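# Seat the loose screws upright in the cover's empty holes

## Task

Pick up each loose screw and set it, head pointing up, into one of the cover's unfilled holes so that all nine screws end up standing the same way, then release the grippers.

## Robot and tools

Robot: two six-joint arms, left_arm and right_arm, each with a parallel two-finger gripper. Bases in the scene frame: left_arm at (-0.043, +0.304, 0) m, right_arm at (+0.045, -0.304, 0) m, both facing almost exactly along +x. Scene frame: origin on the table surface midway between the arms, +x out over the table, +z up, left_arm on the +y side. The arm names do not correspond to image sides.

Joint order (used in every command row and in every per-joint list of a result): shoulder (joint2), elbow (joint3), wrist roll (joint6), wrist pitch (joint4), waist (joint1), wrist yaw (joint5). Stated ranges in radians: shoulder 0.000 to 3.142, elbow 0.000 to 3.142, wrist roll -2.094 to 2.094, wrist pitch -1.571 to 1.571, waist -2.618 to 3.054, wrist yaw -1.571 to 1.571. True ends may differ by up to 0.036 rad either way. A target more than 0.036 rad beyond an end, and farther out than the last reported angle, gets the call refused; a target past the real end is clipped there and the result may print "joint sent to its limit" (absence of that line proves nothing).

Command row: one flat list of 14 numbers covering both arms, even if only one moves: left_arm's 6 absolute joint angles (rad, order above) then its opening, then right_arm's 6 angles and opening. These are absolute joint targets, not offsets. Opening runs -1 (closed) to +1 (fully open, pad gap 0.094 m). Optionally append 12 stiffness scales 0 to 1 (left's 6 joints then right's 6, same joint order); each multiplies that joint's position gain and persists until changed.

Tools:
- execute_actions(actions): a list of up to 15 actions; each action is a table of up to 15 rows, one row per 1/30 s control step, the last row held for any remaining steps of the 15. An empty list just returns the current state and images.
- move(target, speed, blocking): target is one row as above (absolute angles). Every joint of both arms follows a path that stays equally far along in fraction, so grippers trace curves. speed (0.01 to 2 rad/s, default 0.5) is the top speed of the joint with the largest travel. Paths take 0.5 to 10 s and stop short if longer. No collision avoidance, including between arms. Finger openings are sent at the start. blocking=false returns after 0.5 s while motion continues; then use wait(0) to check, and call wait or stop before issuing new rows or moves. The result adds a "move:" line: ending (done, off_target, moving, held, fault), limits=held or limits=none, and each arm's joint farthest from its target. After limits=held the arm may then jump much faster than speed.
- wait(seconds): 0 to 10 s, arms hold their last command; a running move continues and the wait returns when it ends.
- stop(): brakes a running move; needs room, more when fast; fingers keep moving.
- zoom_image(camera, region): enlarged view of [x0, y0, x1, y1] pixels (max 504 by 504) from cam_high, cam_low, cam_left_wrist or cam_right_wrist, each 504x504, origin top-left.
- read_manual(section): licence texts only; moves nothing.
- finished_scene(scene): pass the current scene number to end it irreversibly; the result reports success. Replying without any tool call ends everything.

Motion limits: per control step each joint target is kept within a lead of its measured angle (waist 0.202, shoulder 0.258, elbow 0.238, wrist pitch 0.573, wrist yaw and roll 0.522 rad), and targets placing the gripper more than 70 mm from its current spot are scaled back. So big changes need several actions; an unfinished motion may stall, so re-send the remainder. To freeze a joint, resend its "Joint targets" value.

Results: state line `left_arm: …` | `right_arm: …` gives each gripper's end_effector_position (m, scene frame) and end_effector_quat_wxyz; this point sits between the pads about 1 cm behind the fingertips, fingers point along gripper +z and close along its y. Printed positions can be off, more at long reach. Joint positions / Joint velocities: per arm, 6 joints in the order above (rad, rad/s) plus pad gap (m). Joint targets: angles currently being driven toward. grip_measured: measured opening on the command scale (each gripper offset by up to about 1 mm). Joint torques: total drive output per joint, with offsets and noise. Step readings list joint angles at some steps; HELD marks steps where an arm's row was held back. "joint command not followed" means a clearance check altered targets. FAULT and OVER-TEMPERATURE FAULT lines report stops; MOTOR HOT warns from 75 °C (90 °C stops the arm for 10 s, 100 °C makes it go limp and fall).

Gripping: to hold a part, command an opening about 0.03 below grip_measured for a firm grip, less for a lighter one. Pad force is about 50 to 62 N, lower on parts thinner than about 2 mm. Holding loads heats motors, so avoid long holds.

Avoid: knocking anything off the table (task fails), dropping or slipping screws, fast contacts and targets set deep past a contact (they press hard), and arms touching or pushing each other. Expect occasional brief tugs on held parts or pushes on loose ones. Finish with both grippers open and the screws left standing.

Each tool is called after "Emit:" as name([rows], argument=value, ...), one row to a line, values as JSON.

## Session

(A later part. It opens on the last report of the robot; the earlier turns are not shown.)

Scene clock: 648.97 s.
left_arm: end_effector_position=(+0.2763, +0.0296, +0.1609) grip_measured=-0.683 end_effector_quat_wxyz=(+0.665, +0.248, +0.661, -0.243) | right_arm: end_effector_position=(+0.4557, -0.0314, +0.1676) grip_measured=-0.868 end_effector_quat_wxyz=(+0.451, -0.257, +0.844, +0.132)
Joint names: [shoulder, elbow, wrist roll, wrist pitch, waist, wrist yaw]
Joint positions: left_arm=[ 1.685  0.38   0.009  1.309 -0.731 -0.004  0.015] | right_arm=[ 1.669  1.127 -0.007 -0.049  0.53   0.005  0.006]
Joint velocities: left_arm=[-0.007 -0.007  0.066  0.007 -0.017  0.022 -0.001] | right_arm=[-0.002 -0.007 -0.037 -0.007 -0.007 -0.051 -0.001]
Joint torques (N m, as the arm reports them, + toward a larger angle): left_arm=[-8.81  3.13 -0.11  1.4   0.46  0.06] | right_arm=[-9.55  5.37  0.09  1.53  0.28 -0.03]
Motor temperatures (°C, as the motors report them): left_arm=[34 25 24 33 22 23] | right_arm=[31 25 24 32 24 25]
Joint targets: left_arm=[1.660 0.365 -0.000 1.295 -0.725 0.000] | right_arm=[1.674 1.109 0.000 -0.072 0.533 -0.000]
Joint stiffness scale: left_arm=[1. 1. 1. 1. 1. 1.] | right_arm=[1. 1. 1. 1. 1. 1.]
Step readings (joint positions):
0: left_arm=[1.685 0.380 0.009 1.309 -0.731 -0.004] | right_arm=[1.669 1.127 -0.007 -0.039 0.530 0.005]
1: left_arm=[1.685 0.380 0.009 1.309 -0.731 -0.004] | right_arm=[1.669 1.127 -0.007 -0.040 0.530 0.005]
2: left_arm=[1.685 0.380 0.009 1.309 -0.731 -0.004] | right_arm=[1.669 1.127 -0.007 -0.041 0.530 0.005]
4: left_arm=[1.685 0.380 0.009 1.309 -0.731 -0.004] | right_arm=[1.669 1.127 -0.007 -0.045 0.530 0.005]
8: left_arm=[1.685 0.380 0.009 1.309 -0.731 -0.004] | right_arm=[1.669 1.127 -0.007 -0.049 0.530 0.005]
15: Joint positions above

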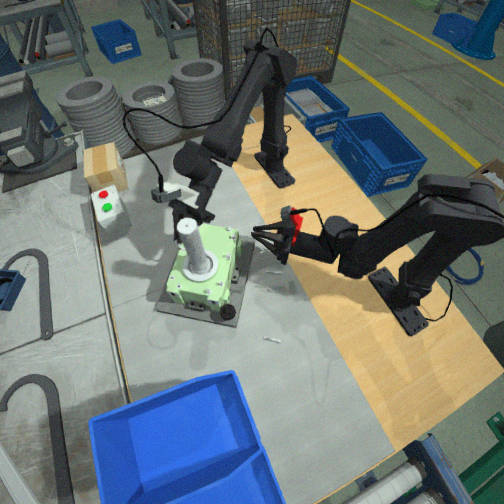

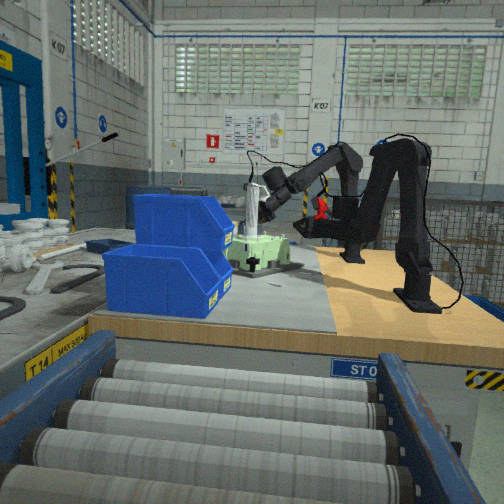

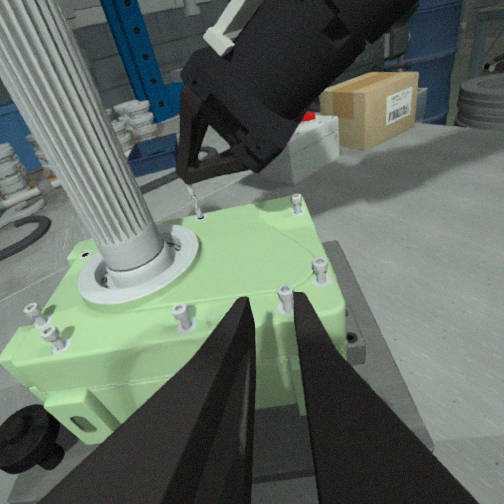

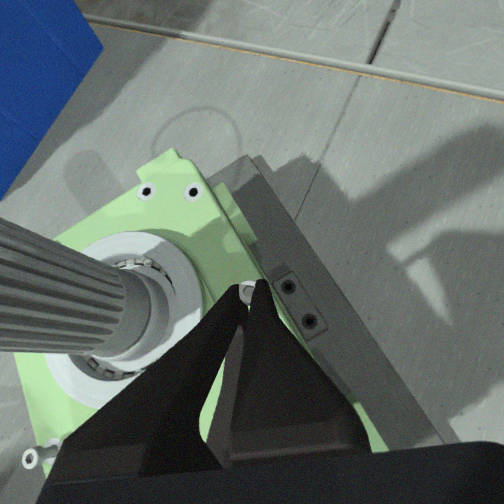

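Emit:
move(target=[1.66, 0.365, 0, 1.295, -0.725, 0, -0.68, 1.70, 1.127, 0, -0.06, 0.533, 0, -0.89], speed=0.04)

Emit:
zoom_image(camera="cam_left_wrist", region=[150, 150, 270, 250])

Scene clock: 663.40 s.
left_arm: end_effector_position=(+0.2763, +0.0296, +0.1609) grip_measured=-0.683 end_effector_quat_wxyz=(+0.665, +0.248, +0.661, -0.243) | right_arm: end_effector_position=(+0.4581, -0.0298, +0.1666) grip_measured=-0.868 end_effector_quat_wxyz=(+0.455, -0.256, +0.842, +0.133)
Joint names: [shoulder, elbow, wrist roll, wrist pitch, waist, wrist yaw]
Joint positions: left_arm=[ 1.685  0.38   0.009  1.309 -0.731 -0.004  0.015] | right_arm=[ 1.679  1.127 -0.007 -0.031  0.53   0.005  0.006]
Joint velocities: left_arm=[-0.002  0.002 -0.022 -0.037  0.012 -0.051 -0.   ] | right_arm=[ 0.012 -0.007  0.007 -0.037  0.007 -0.037 -0.   ]
Joint torques (N m, as the arm reports them, + toward a larger angle): left_arm=[-8.8   3.13 -0.11  1.4   0.47  0.06] | right_arm=[-8.1   6.72  0.09  1.54  0.23 -0.02]
Motor temperatures (°C, as the motors report them): left_arm=[34 25 24 33 22 23] | right_arm=[31 25 24 31 24 25]
Joint targets: left_arm=[1.660 0.365 0.000 1.295 -0.725 -0.000] | right_arm=[1.700 1.127 -0.000 -0.060 0.533 0.000]
Joint stiffness scale: left_arm=[1. 1. 1. 1. 1. 1.] | right_arm=[1. 1. 1. 1. 1. 1.]
move: off_target (left_arm, right_arm); limits=none; left_arm: farthest joint: the shoulder, 0.025 radians from its target (0.025 radians at the start); right_arm: farthest joint: the wrist pitch, 0.029 radians from its target (0.011 radians at the start)

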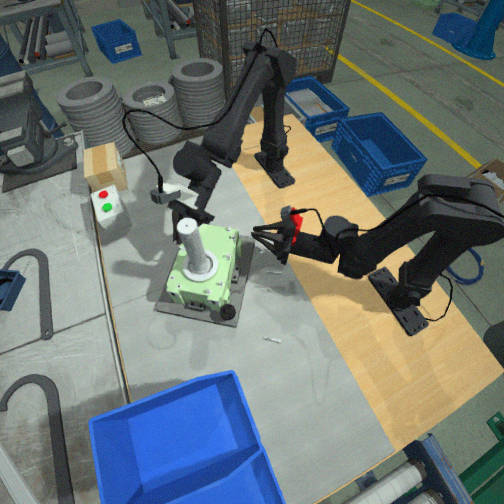

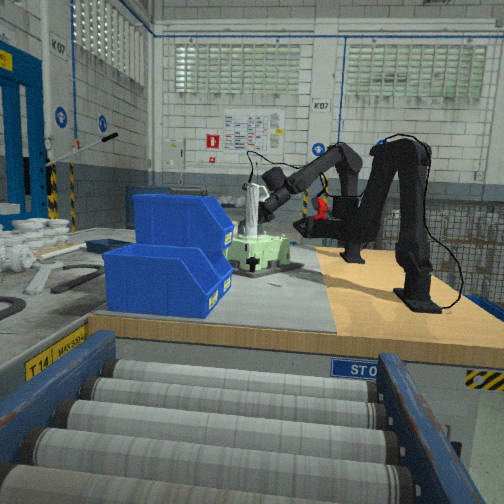

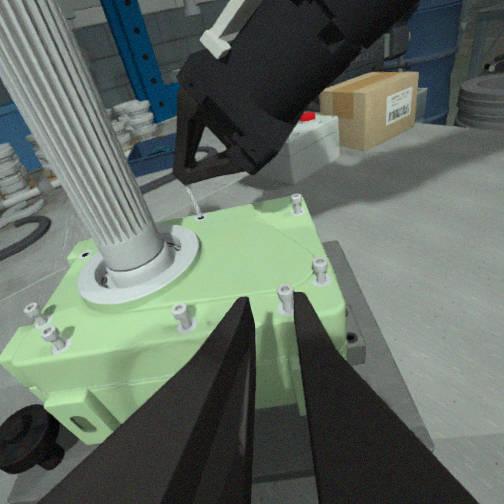

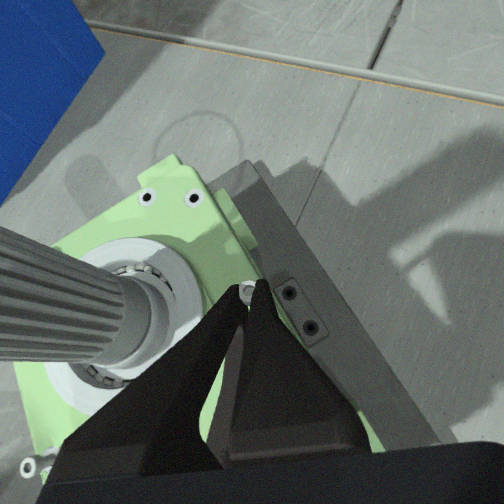

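Region (150, 150, 270, 250) of cam_left_wrist's 504x504 image, scaled by 4.200, with more detail than that image has.

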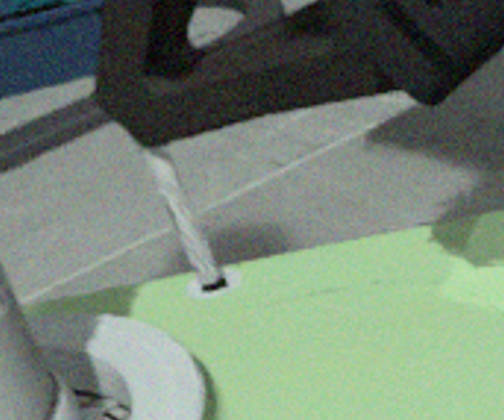

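Emit:
execute_actions([
  [[1.66, 0.365, 0, 1.295, -0.725, 0, -0.68, 1.650, 1.127, 0, -0.05, 0.533, 0, -0.89]],
  [[1.66, 0.365, 0, 1.295, -0.725, 0, -0.68, 1.655, 1.127, 0, -0.066, 0.543, 0, -0.89]],
])

Emit:
zoom_image(camera="cam_left_wrist", region=[150, 150, 270, 250])

Emit:
zoom_image(camera="cam_high", region=[150, 200, 230, 290])

Scene clock: 672.13 s.
left_arm: end_effector_position=(+0.2763, +0.0296, +0.1609) grip_measured=-0.683 end_effector_quat_wxyz=(+0.665, +0.248, +0.661, -0.243) | right_arm: end_effector_position=(+0.4546, -0.0290, +0.1699) grip_measured=-0.868 end_effector_quat_wxyz=(+0.454, -0.259, +0.842, +0.134)
Joint names: [shoulder, elbow, wrist roll, wrist pitch, waist, wrist yaw]
Joint positions: left_arm=[ 1.685  0.38   0.009  1.309 -0.731 -0.004  0.015] | right_arm=[ 1.666  1.127 -0.007 -0.045  0.535  0.005  0.006]
Joint velocities: left_arm=[-0.007 -0.002 -0.081 -0.051  0.002 -0.037 -0.   ] | right_arm=[ 0.002 -0.012  0.037 -0.007 -0.017 -0.007  0.   ]
Joint torques (N m, as the arm reports them, + toward a larger angle): left_arm=[-8.78  3.15 -0.12  1.4   0.48  0.06] | right_arm=[-11.26   6.73   0.08   1.61   0.63  -0.03]
Motor temperatures (°C, as the motors report them): left_arm=[34 25 24 33 22 23] | right_arm=[31 25 24 31 24 25]
Joint targets: left_arm=[1.660 0.365 -0.000 1.295 -0.725 0.000] | right_arm=[1.655 1.127 -0.000 -0.066 0.543 -0.000]
Joint stiffness scale: left_arm=[1. 1. 1. 1. 1. 1.] | right_arm=[1. 1. 1. 1. 1. 1.]
Step readings (joint positions; steps 1 to 15: 1st action; 16 to 30: 2nd action):
0: left_arm=[1.685 0.380 0.009 1.309 -0.731 -0.004] | right_arm=[1.679 1.127 -0.007 -0.031 0.530 0.005]
1: left_arm=[1.685 0.380 0.009 1.309 -0.731 -0.004] | right_arm=[1.677 1.127 -0.007 -0.030 0.530 0.005]
2: left_arm=[1.685 0.380 0.009 1.309 -0.731 -0.004] | right_arm=[1.675 1.127 -0.007 -0.032 0.530 0.005]
4: left_arm=[1.685 0.380 0.009 1.309 -0.731 -0.004] | right_arm=[1.670 1.127 -0.007 -0.032 0.530 0.005]
8: left_arm=[1.685 0.380 0.009 1.309 -0.731 -0.004] | right_arm=[1.666 1.127 -0.007 -0.032 0.530 0.005]
15: left_arm=[1.685 0.380 0.009 1.309 -0.731 -0.004] | right_arm=[1.666 1.127 -0.007 -0.032 0.530 0.005]
16: left_arm=[1.685 0.380 0.009 1.309 -0.731 -0.004] | right_arm=[1.666 1.127 -0.007 -0.033 0.530 0.005]
17: left_arm=[1.685 0.380 0.009 1.309 -0.731 -0.004] | right_arm=[1.666 1.127 -0.007 -0.035 0.531 0.005]
19: left_arm=[1.685 0.380 0.009 1.309 -0.731 -0.004] | right_arm=[1.666 1.127 -0.007 -0.039 0.534 0.005]
23: left_arm=[1.685 0.380 0.009 1.309 -0.731 -0.004] | right_arm=[1.666 1.127 -0.007 -0.043 0.535 0.005]
30: Joint positions above

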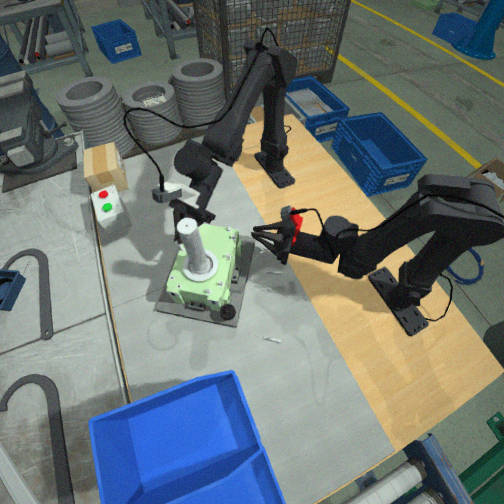

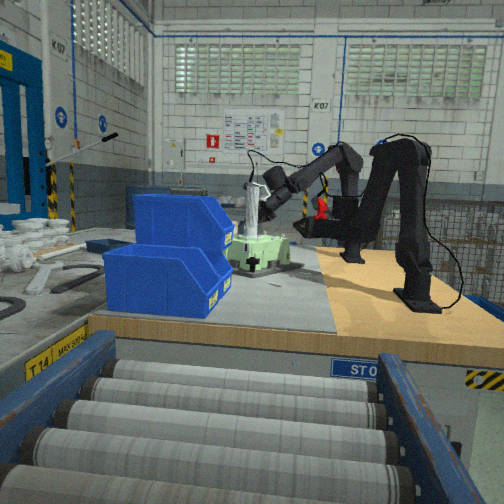

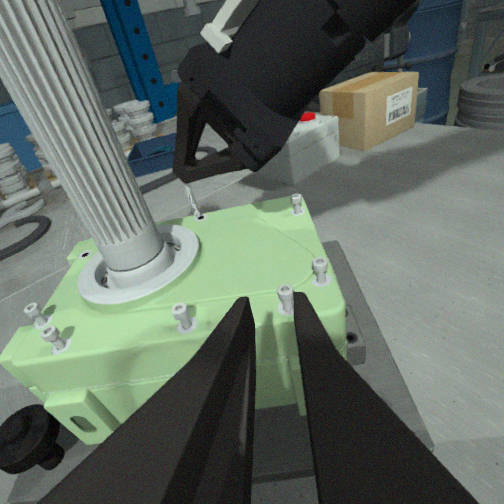

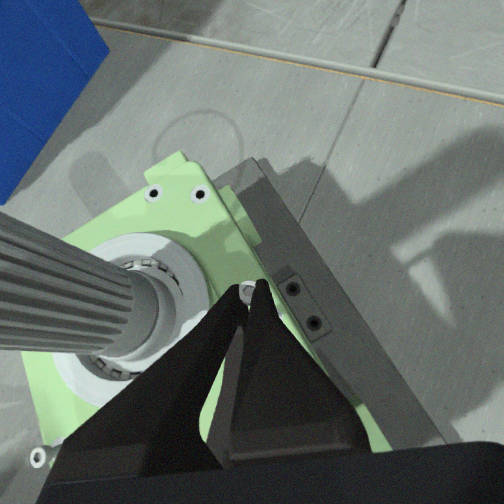

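Region (150, 150, 270, 250) of cam_left_wrist's 504x504 image, scaled by 4.200, with more detail than that image has.

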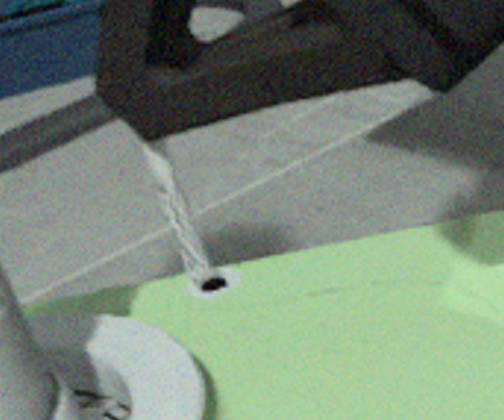

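Region (150, 200, 230, 290) of cam_high's 504x504 image, scaled by 5.600, with more detail than that image has.

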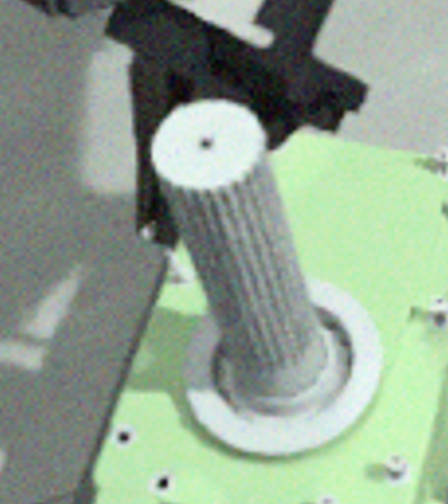

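Emit:
execute_actions([
  [[1.66, 0.365, 0, 1.295, -0.725, 0, -0.68, 1.660, 1.127, 0, -0.078, 0.540, 0, -0.89]],
])

Emit:
zoom_image(camera="cam_left_wrist", region=[150, 150, 270, 250])

Scene clock: 677.73 s.
left_arm: end_effector_position=(+0.2763, +0.0296, +0.1609) grip_measured=-0.683 end_effector_quat_wxyz=(+0.665, +0.248, +0.661, -0.243) | right_arm: end_effector_position=(+0.4532, -0.0299, +0.1675) grip_measured=-0.868 end_effector_quat_wxyz=(+0.449, -0.259, +0.845, +0.133)
Joint names: [shoulder, elbow, wrist roll, wrist pitch, waist, wrist yaw]
Joint positions: left_arm=[ 1.685  0.38   0.009  1.309 -0.731 -0.004  0.015] | right_arm=[ 1.666  1.127 -0.007 -0.056  0.535  0.005  0.006]
Joint velocities: left_arm=[ 0.007 -0.002  0.022 -0.037 -0.007 -0.051 -0.   ] | right_arm=[-0.002 -0.002 -0.022 -0.022  0.012 -0.037 -0.   ]
Joint torques (N m, as the arm reports them, + toward a larger angle): left_arm=[-8.78  3.17 -0.11  1.41  0.43  0.06] | right_arm=[-10.82   6.66   0.09   1.56   0.42  -0.02]
Motor temperatures (°C, as the motors report them): left_arm=[34 24 24 33 22 23] | right_arm=[31 25 24 31 24 25]
Joint targets: left_arm=[1.660 0.365 0.000 1.295 -0.725 0.000] | right_arm=[1.660 1.127 -0.000 -0.078 0.540 0.000]
Joint stiffness scale: left_arm=[1. 1. 1. 1. 1. 1.] | right_arm=[1. 1. 1. 1. 1. 1.]
Step readings (joint positions):
0: left_arm=[1.685 0.380 0.009 1.309 -0.731 -0.004] | right_arm=[1.666 1.127 -0.007 -0.045 0.535 0.005]
1: left_arm=[1.685 0.380 0.009 1.309 -0.731 -0.004] | right_arm=[1.666 1.127 -0.007 -0.046 0.535 0.005]
2: left_arm=[1.685 0.380 0.009 1.309 -0.731 -0.004] | right_arm=[1.666 1.127 -0.007 -0.048 0.535 0.005]
4: left_arm=[1.685 0.380 0.009 1.309 -0.731 -0.004] | right_arm=[1.666 1.127 -0.007 -0.051 0.535 0.005]
8: left_arm=[1.685 0.380 0.009 1.309 -0.731 -0.004] | right_arm=[1.666 1.127 -0.007 -0.055 0.535 0.005]
15: Joint positions above

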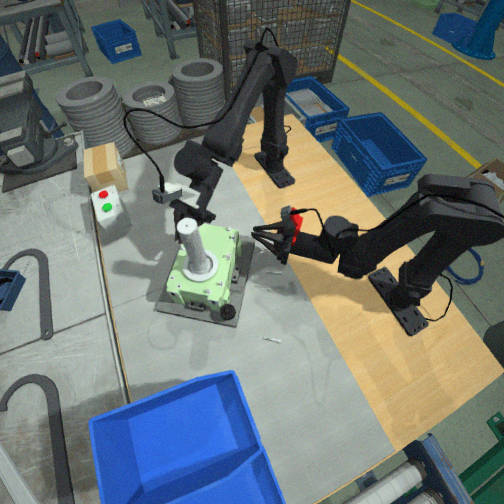

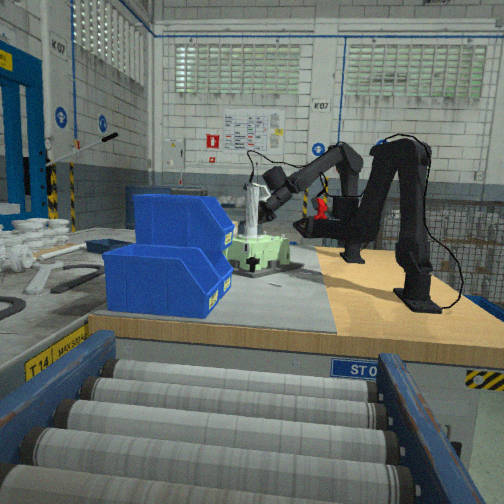

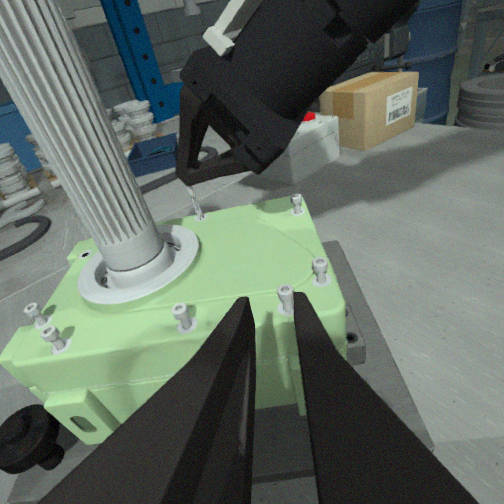

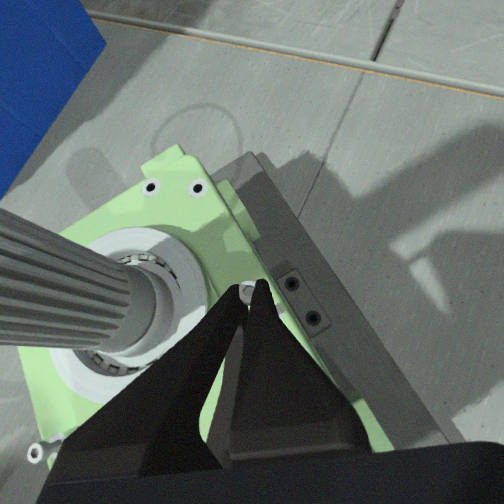

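Region (150, 150, 270, 250) of cam_left_wrist's 504x504 image, scaled by 4.200, with more detail than that image has.

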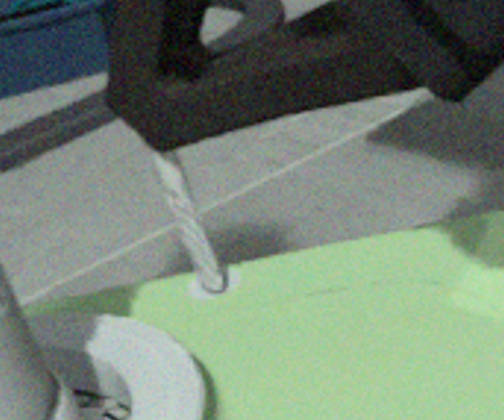

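Emit:
execute_actions([
  [[1.66, 0.365, 0, 1.295, -0.725, 0, -0.68, 1.684, 1.127, 0, -0.075, 0.540, 0, -0.89]],
])

Emit:
zoom_image(camera="cam_left_wrist", region=[150, 150, 270, 250])

Scene clock: 681.67 s.
left_arm: end_effector_position=(+0.2763, +0.0296, +0.1609) grip_measured=-0.683 end_effector_quat_wxyz=(+0.665, +0.248, +0.661, -0.243) | right_arm: end_effector_position=(+0.4535, -0.0297, +0.1668) grip_measured=-0.868 end_effector_quat_wxyz=(+0.449, -0.259, +0.845, +0.133)
Joint names: [shoulder, elbow, wrist roll, wrist pitch, waist, wrist yaw]
Joint positions: left_arm=[ 1.685  0.38   0.009  1.309 -0.731 -0.004  0.015] | right_arm=[ 1.669  1.127 -0.007 -0.054  0.535  0.005  0.006]
Joint velocities: left_arm=[ 0.002  0.007 -0.022 -0.022 -0.012  0.007 -0.001] | right_arm=[-0.012  0.002 -0.007 -0.007 -0.002 -0.037 -0.001]
Joint torques (N m, as the arm reports them, + toward a larger angle): left_arm=[-8.8   3.13 -0.12  1.4   0.44  0.06] | right_arm=[-8.48  6.74  0.07  1.59  0.47 -0.03]
Motor temperatures (°C, as the motors report them): left_arm=[34 24 24 34 22 23] | right_arm=[31 25 24 31 24 25]
Joint targets: left_arm=[1.660 0.365 0.000 1.295 -0.725 -0.000] | right_arm=[1.684 1.127 -0.000 -0.075 0.540 0.000]
Joint stiffness scale: left_arm=[1. 1. 1. 1. 1. 1.] | right_arm=[1. 1. 1. 1. 1. 1.]
Step readings (joint positions):
0: left_arm=[1.685 0.380 0.009 1.309 -0.731 -0.004] | right_arm=[1.666 1.127 -0.007 -0.056 0.535 0.005]
1: left_arm=[1.685 0.380 0.009 1.309 -0.731 -0.004] | right_arm=[1.667 1.127 -0.007 -0.056 0.535 0.005]
2: left_arm=[1.685 0.380 0.009 1.309 -0.731 -0.004] | right_arm=[1.668 1.127 -0.007 -0.056 0.535 0.005]
4: left_arm=[1.685 0.380 0.009 1.309 -0.731 -0.004] | right_arm=[1.669 1.127 -0.007 -0.054 0.535 0.005]
8: left_arm=[1.685 0.380 0.009 1.309 -0.731 -0.004] | right_arm=[1.669 1.127 -0.007 -0.054 0.535 0.005]
15: Joint positions above

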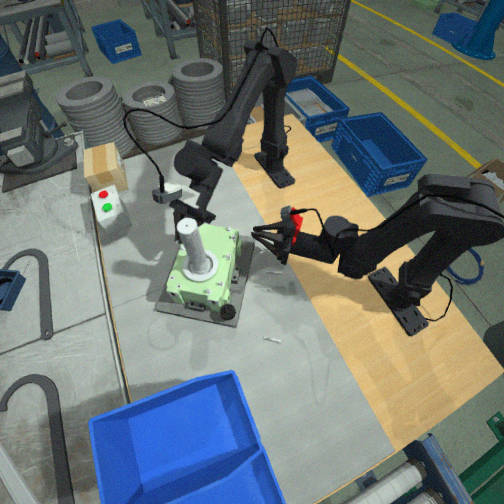

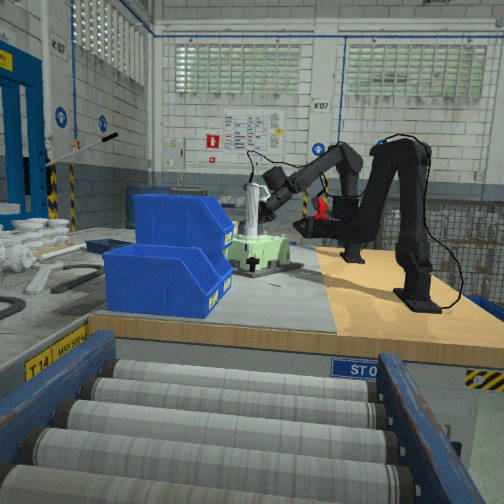

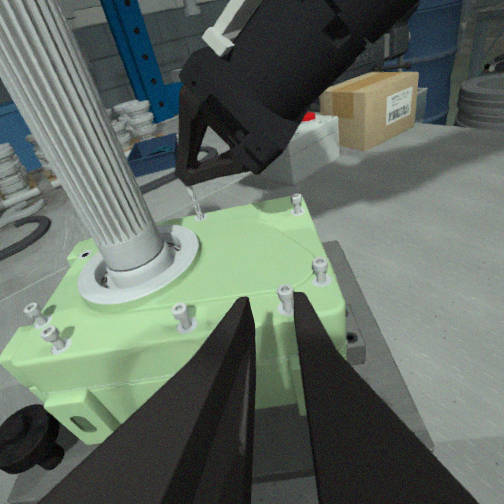

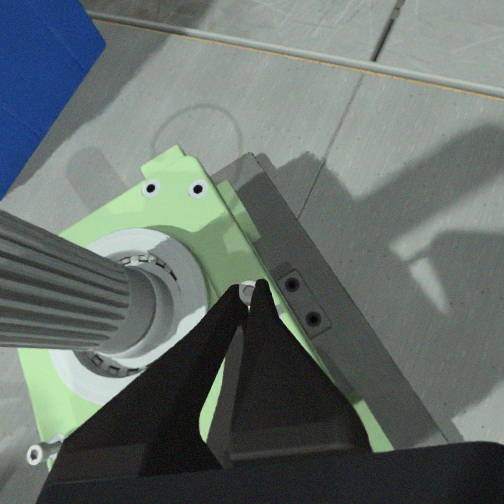

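Region (150, 150, 270, 250) of cam_left_wrist's 504x504 image, scaled by 4.200, with more detail than that image has.

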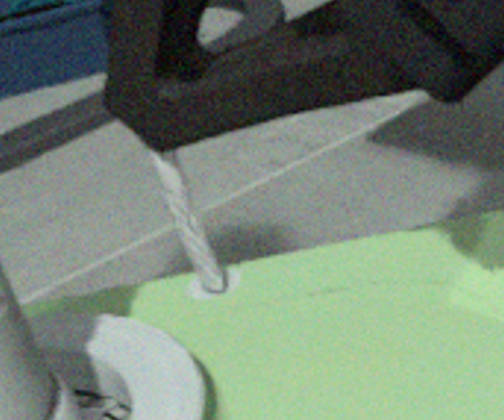

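Emit:
execute_actions([
  [[1.66, 0.365, 0, 1.295, -0.725, 0, -0.68, 1.684, 1.127, 0, -0.072, 0.525, 0, -0.89]],
])

Emit:
zoom_image(camera="cam_left_wrist", region=[150, 150, 270, 250])

Scene clock: 692.13 s.
left_arm: end_effector_position=(+0.2763, +0.0296, +0.1609) grip_measured=-0.683 end_effector_quat_wxyz=(+0.665, +0.248, +0.661, -0.243) | right_arm: end_effector_position=(+0.4535, -0.0297, +0.1668) grip_measured=-0.868 end_effector_quat_wxyz=(+0.449, -0.259, +0.845, +0.133)
Joint names: [shoulder, elbow, wrist roll, wrist pitch, waist, wrist yaw]
Joint positions: left_arm=[ 1.685  0.38   0.009  1.309 -0.731 -0.004  0.015] | right_arm=[ 1.669  1.127 -0.007 -0.054  0.535  0.005  0.006]
Joint velocities: left_arm=[-0.002  0.012 -0.022 -0.022 -0.012 -0.007 -0.001] | right_arm=[-0.012  0.007 -0.022 -0.022 -0.002 -0.022 -0.001]
Joint torques (N m, as the arm reports them, + toward a larger angle): left_arm=[-8.75  3.12 -0.11  1.4   0.44  0.07] | right_arm=[-8.55  6.65  0.11  1.62 -0.98 -0.06]
Motor temperatures (°C, as the motors report them): left_arm=[34 24 24 34 22 23] | right_arm=[31 25 24 31 24 25]
Joint targets: left_arm=[1.660 0.365 -0.000 1.295 -0.725 -0.000] | right_arm=[1.684 1.127 -0.000 -0.072 0.525 -0.000]
Joint stiffness scale: left_arm=[1. 1. 1. 1. 1. 1.] | right_arm=[1. 1. 1. 1. 1. 1.]
Step readings (joint positions):
0: left_arm=[1.685 0.380 0.009 1.309 -0.731 -0.004] | right_arm=[1.669 1.127 -0.007 -0.054 0.535 0.005]
1: left_arm=[1.685 0.380 0.009 1.309 -0.731 -0.004] | right_arm=[1.669 1.127 -0.007 -0.054 0.535 0.005]
2: left_arm=[1.685 0.380 0.009 1.309 -0.731 -0.004] | right_arm=[1.669 1.127 -0.007 -0.054 0.535 0.005]
4: left_arm=[1.685 0.380 0.009 1.309 -0.731 -0.004] | right_arm=[1.669 1.127 -0.007 -0.054 0.535 0.005]
8: left_arm=[1.685 0.380 0.009 1.309 -0.731 -0.004] | right_arm=[1.669 1.127 -0.007 -0.054 0.535 0.005]
15: Joint positions above

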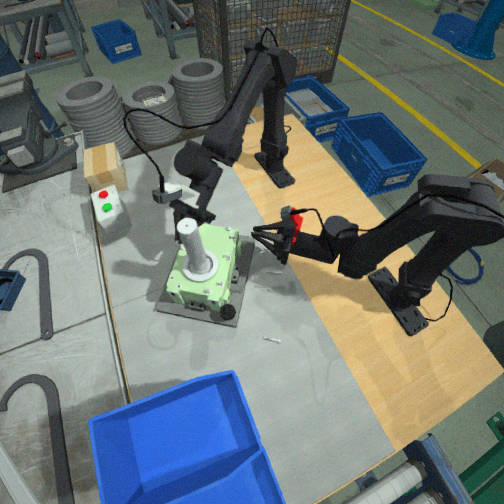

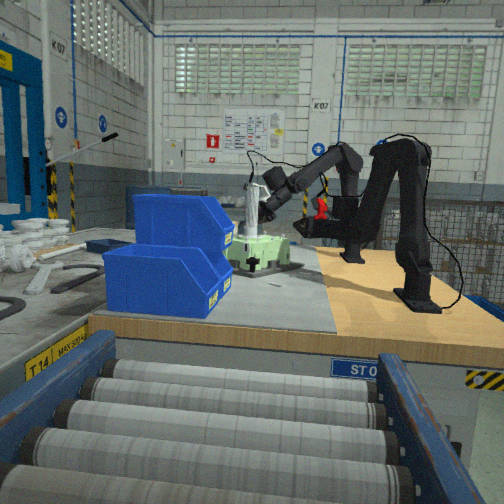

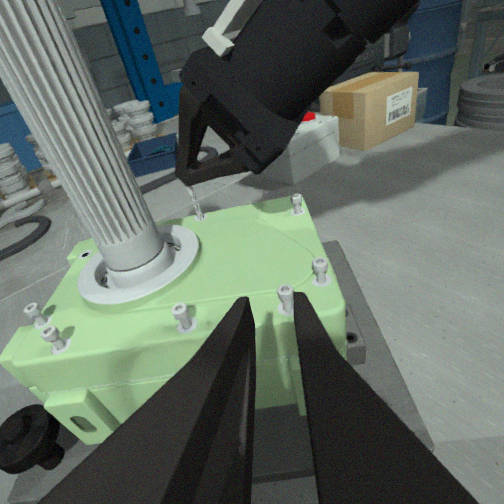

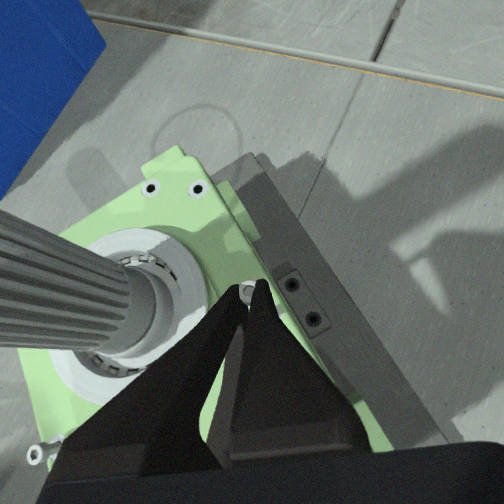

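Region (150, 150, 270, 250) of cam_left_wrist's 504x504 image, scaled by 4.200, with more detail than that image has.

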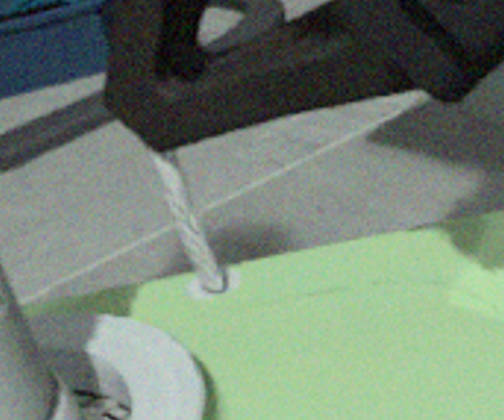

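Emit:
execute_actions(actions=[])

Scene clock: 713.63 s.
left_arm: end_effector_position=(+0.2763, +0.0296, +0.1609) grip_measured=-0.683 end_effector_quat_wxyz=(+0.665, +0.248, +0.661, -0.243) | right_arm: end_effector_position=(+0.4535, -0.0297, +0.1668) grip_measured=-0.868 end_effector_quat_wxyz=(+0.449, -0.259, +0.845, +0.133)
Joint names: [shoulder, elbow, wrist roll, wrist pitch, waist, wrist yaw]
Joint positions: left_arm=[ 1.685  0.38   0.009  1.309 -0.731 -0.004  0.015] | right_arm=[ 1.669  1.127 -0.007 -0.054  0.535  0.005  0.006]
Joint velocities: left_arm=[ 0.002 -0.012  0.051  0.037  0.007  0.051  0.   ] | right_arm=[ 0.002 -0.002 -0.037 -0.095 -0.002 -0.051 -0.   ]
Joint torques (N m, as the arm reports them, + toward a larger angle): left_arm=[-8.78  3.13 -0.11  1.4   0.44  0.06] | right_arm=[-8.49  6.69  0.11  1.63 -0.97 -0.02]
Motor temperatures (°C, as the motors report them): left_arm=[34 24 24 34 22 23] | right_arm=[31 25 24 31 24 25]
Joint targets: left_arm=[1.660 0.365 -0.000 1.295 -0.725 -0.000] | right_arm=[1.684 1.127 0.000 -0.072 0.525 -0.000]
Joint stiffness scale: left_arm=[1. 1. 1. 1. 1. 1.] | right_arm=[1. 1. 1. 1. 1. 1.]

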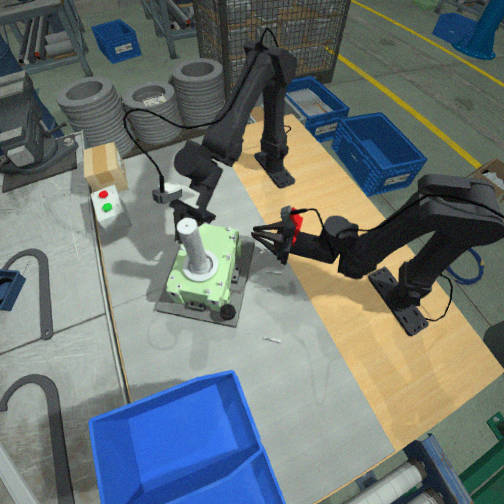

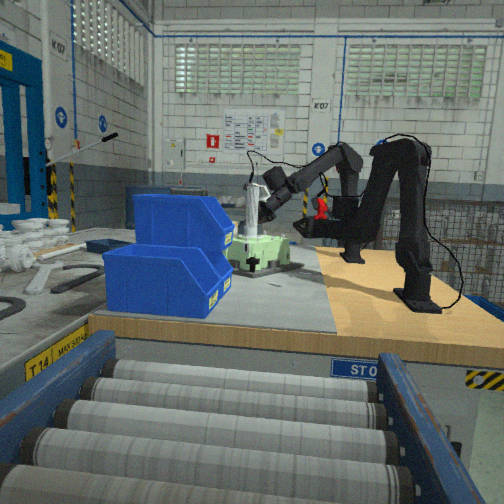

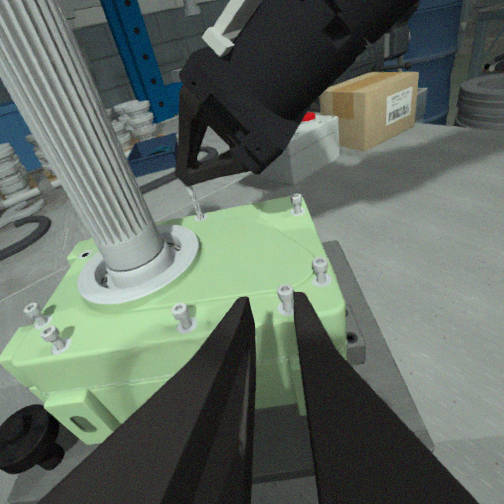

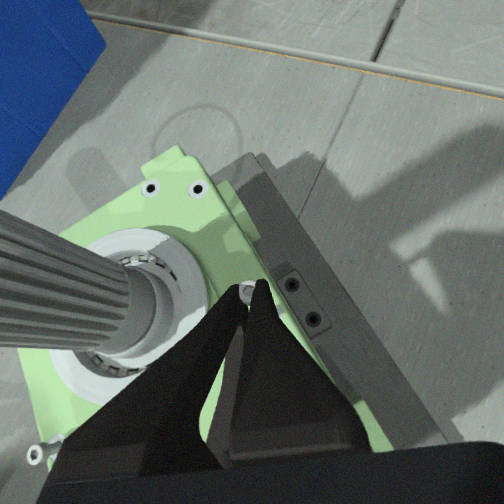

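Emit:
execute_actions([
  [[1.66,0.365,0,1.295,-0.725,0,-0.68, 1.650,1.127,0,-0.072,0.525,0,-0.89]],
  [[1.66,0.365,0,1.295,-0.725,0,-0.68, 1.650,1.127,0,-0.072,0.522,0,-0.89]],
])

Emit:
zoom_image(camera="cam_left_wrist", region=[150, 150, 270, 250])

Scene clock: 726.73 s.
left_arm: end_effector_position=(+0.2763, +0.0296, +0.1609) grip_measured=-0.683 end_effector_quat_wxyz=(+0.665, +0.248, +0.661, -0.243) | right_arm: end_effector_position=(+0.4550, -0.0320, +0.1675) grip_measured=-0.868 end_effector_quat_wxyz=(+0.450, -0.257, +0.845, +0.132)
Joint names: [shoulder, elbow, wrist roll, wrist pitch, waist, wrist yaw]
Joint positions: left_arm=[ 1.685  0.38   0.009  1.309 -0.731 -0.004  0.015] | right_arm=[ 1.667  1.127 -0.007 -0.054  0.53   0.004  0.006]
Joint velocities: left_arm=[-0.002 -0.002 -0.007 -0.007  0.017  0.051  0.001] | right_arm=[-0.017 -0.012 -0.081  0.037  0.032 -0.007 -0.   ]
Joint torques (N m, as the arm reports them, + toward a larger angle): left_arm=[-8.78  3.14 -0.11  1.41  0.47  0.07] | right_arm=[-11.93   6.7    0.11   1.63  -0.8   -0.02]
Motor temperatures (°C, as the motors report them): left_arm=[34 24 24 34 22 23] | right_arm=[31 25 24 31 24 25]
Joint targets: left_arm=[1.660 0.365 0.000 1.295 -0.725 0.000] | right_arm=[1.650 1.127 -0.000 -0.072 0.522 -0.000]
Joint stiffness scale: left_arm=[1. 1. 1. 1. 1. 1.] | right_arm=[1. 1. 1. 1. 1. 1.]
Step readings (joint positions; steps 1 to 15: 1st action; 16 to 30: 2nd action):
0: left_arm=[1.685 0.380 0.009 1.309 -0.731 -0.004] | right_arm=[1.669 1.127 -0.007 -0.054 0.535 0.005]
1: left_arm=[1.685 0.380 0.009 1.309 -0.731 -0.004] | right_arm=[1.668 1.127 -0.007 -0.054 0.535 0.005]
2: left_arm=[1.685 0.380 0.009 1.309 -0.731 -0.004] | right_arm=[1.667 1.127 -0.007 -0.054 0.535 0.005]
4: left_arm=[1.685 0.380 0.009 1.309 -0.731 -0.004] | right_arm=[1.667 1.127 -0.007 -0.054 0.535 0.005]
8: left_arm=[1.685 0.380 0.009 1.309 -0.731 -0.004] | right_arm=[1.667 1.127 -0.007 -0.054 0.535 0.005]
15: left_arm=[1.685 0.380 0.009 1.309 -0.731 -0.004] | right_arm=[1.667 1.127 -0.007 -0.054 0.535 0.005]
16: left_arm=[1.685 0.380 0.009 1.309 -0.731 -0.004] | right_arm=[1.667 1.127 -0.007 -0.054 0.535 0.004]
17: left_arm=[1.685 0.380 0.009 1.309 -0.731 -0.004] | right_arm=[1.667 1.127 -0.007 -0.054 0.534 0.004]
19: left_arm=[1.685 0.380 0.009 1.309 -0.731 -0.004] | right_arm=[1.667 1.127 -0.007 -0.054 0.532 0.004]
23: left_arm=[1.685 0.380 0.009 1.309 -0.731 -0.004] | right_arm=[1.667 1.127 -0.007 -0.054 0.530 0.004]
30: Joint positions above

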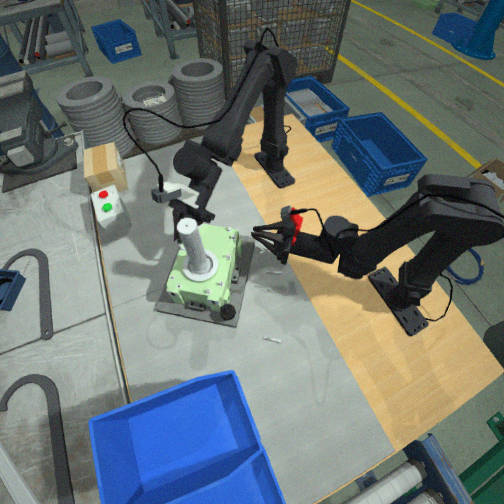

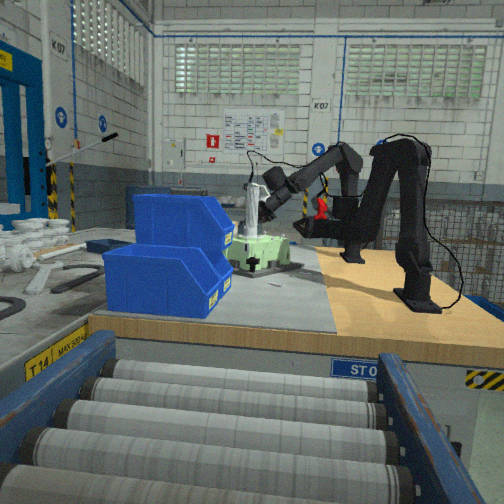

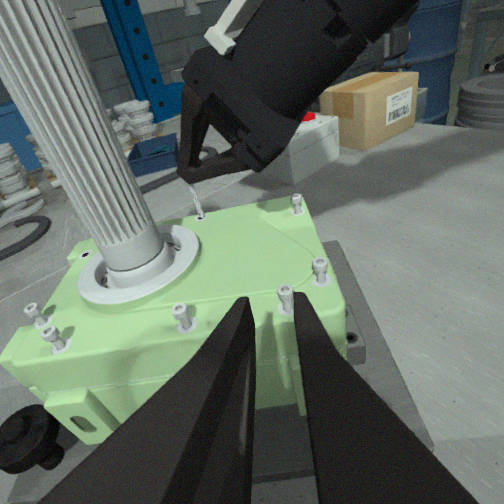

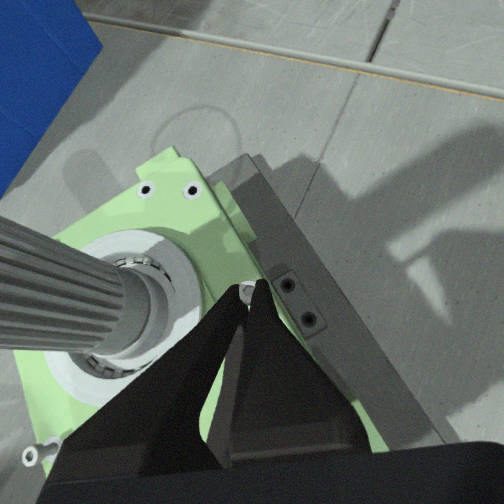

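Region (150, 150, 270, 250) of cam_left_wrist's 504x504 image, scaled by 4.200, with more detail than that image has.

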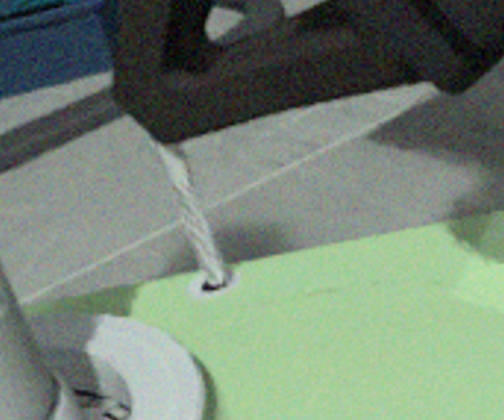

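Emit:
execute_actions([
  [[1.66,0.365,0,1.295,-0.725,0,-0.68, 1.655,1.127,0,-0.041,0.543,0,-0.89],[1.66,0.365,0,1.295,-0.725,0,-0.68, 1.655,1.127,0,-0.041,0.543,0,-0.89],[1.66,0.365,0,1.295,-0.725,0,-0.68, 1.655,1.127,0,-0.041,0.543,0,-0.89],[1.66,0.365,0,1.295,-0.725,0,-0.68, 1.655,1.127,0,-0.041,0.533,0,-0.89]],
])

Emit:
zoom_image(camera="cam_left_wrist", region=[150, 150, 270, 250])

Scene clock: 738.80 s.
left_arm: end_effector_position=(+0.2763, +0.0296, +0.1609) grip_measured=-0.683 end_effector_quat_wxyz=(+0.665, +0.248, +0.661, -0.243) | right_arm: end_effector_position=(+0.4548, -0.0304, +0.1685) grip_measured=-0.868 end_effector_quat_wxyz=(+0.452, -0.258, +0.844, +0.134)
Joint names: [shoulder, elbow, wrist roll, wrist pitch, waist, wrist yaw]
Joint positions: left_arm=[ 1.685  0.38   0.009  1.309 -0.731 -0.004  0.015] | right_arm=[ 1.667  1.127 -0.007 -0.05   0.532  0.003  0.006]
Joint velocities: left_arm=[-0.002 -0.017 -0.022 -0.081  0.002  0.095  0.   ] | right_arm=[-0.017 -0.007 -0.037 -0.007 -0.007 -0.022  0.   ]
Joint torques (N m, as the arm reports them, + toward a larger angle): left_arm=[-8.8   3.21 -0.12  1.39  0.45  0.05] | right_arm=[-11.49   6.71   0.08   1.88   0.04  -0.03]
Motor temperatures (°C, as the motors report them): left_arm=[34 24 24 34 22 23] | right_arm=[32 25 24 31 24 25]
Joint targets: left_arm=[1.660 0.365 -0.000 1.295 -0.725 -0.000] | right_arm=[1.655 1.127 -0.000 -0.041 0.533 0.000]
Joint stiffness scale: left_arm=[1. 1. 1. 1. 1. 1.] | right_arm=[1. 1. 1. 1. 1. 1.]
Step readings (joint positions):
0: left_arm=[1.685 0.380 0.009 1.309 -0.731 -0.004] | right_arm=[1.667 1.127 -0.007 -0.054 0.530 0.004]
1: left_arm=[1.685 0.380 0.009 1.309 -0.731 -0.004] | right_arm=[1.667 1.127 -0.007 -0.054 0.530 0.004]
2: left_arm=[1.685 0.380 0.009 1.309 -0.731 -0.004] | right_arm=[1.667 1.127 -0.007 -0.053 0.531 0.004]
4: left_arm=[1.685 0.380 0.009 1.309 -0.731 -0.004] | right_arm=[1.667 1.127 -0.007 -0.052 0.532 0.004]
8: left_arm=[1.685 0.380 0.009 1.309 -0.731 -0.004] | right_arm=[1.667 1.127 -0.007 -0.050 0.532 0.003]
15: Joint positions above

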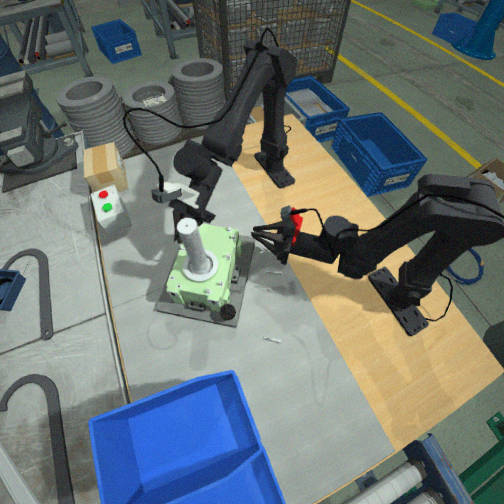

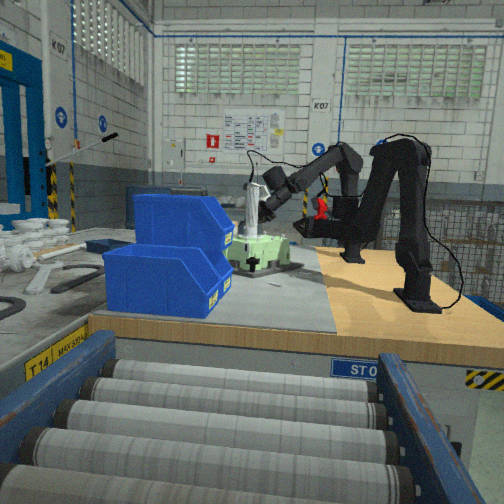

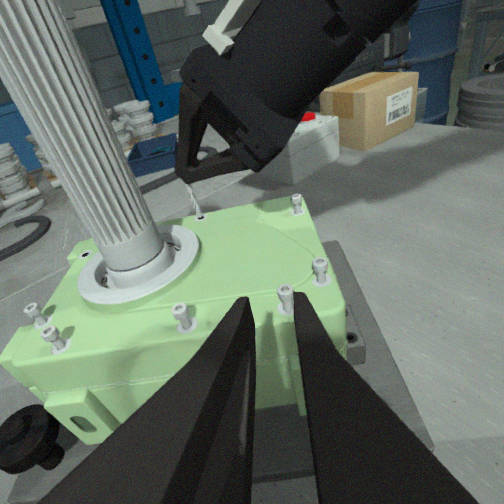

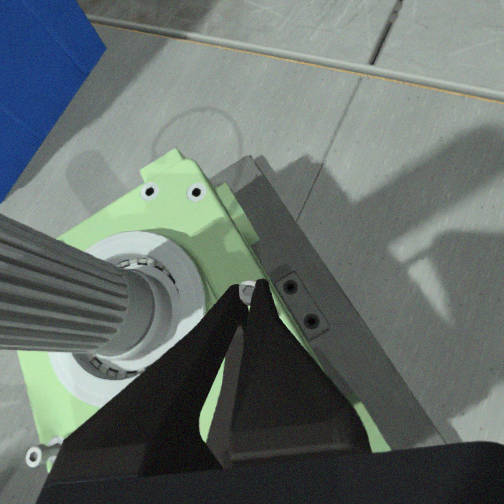

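Region (150, 150, 270, 250) of cam_left_wrist's 504x504 image, scaled by 4.200, with more detail than that image has.

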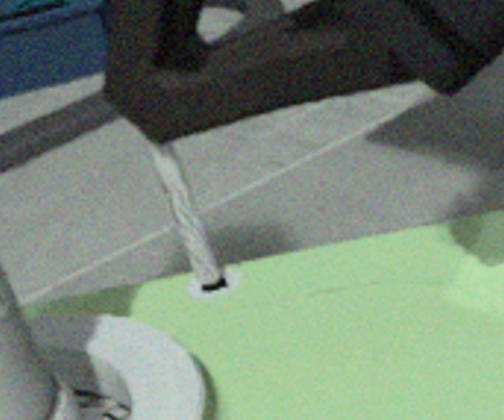

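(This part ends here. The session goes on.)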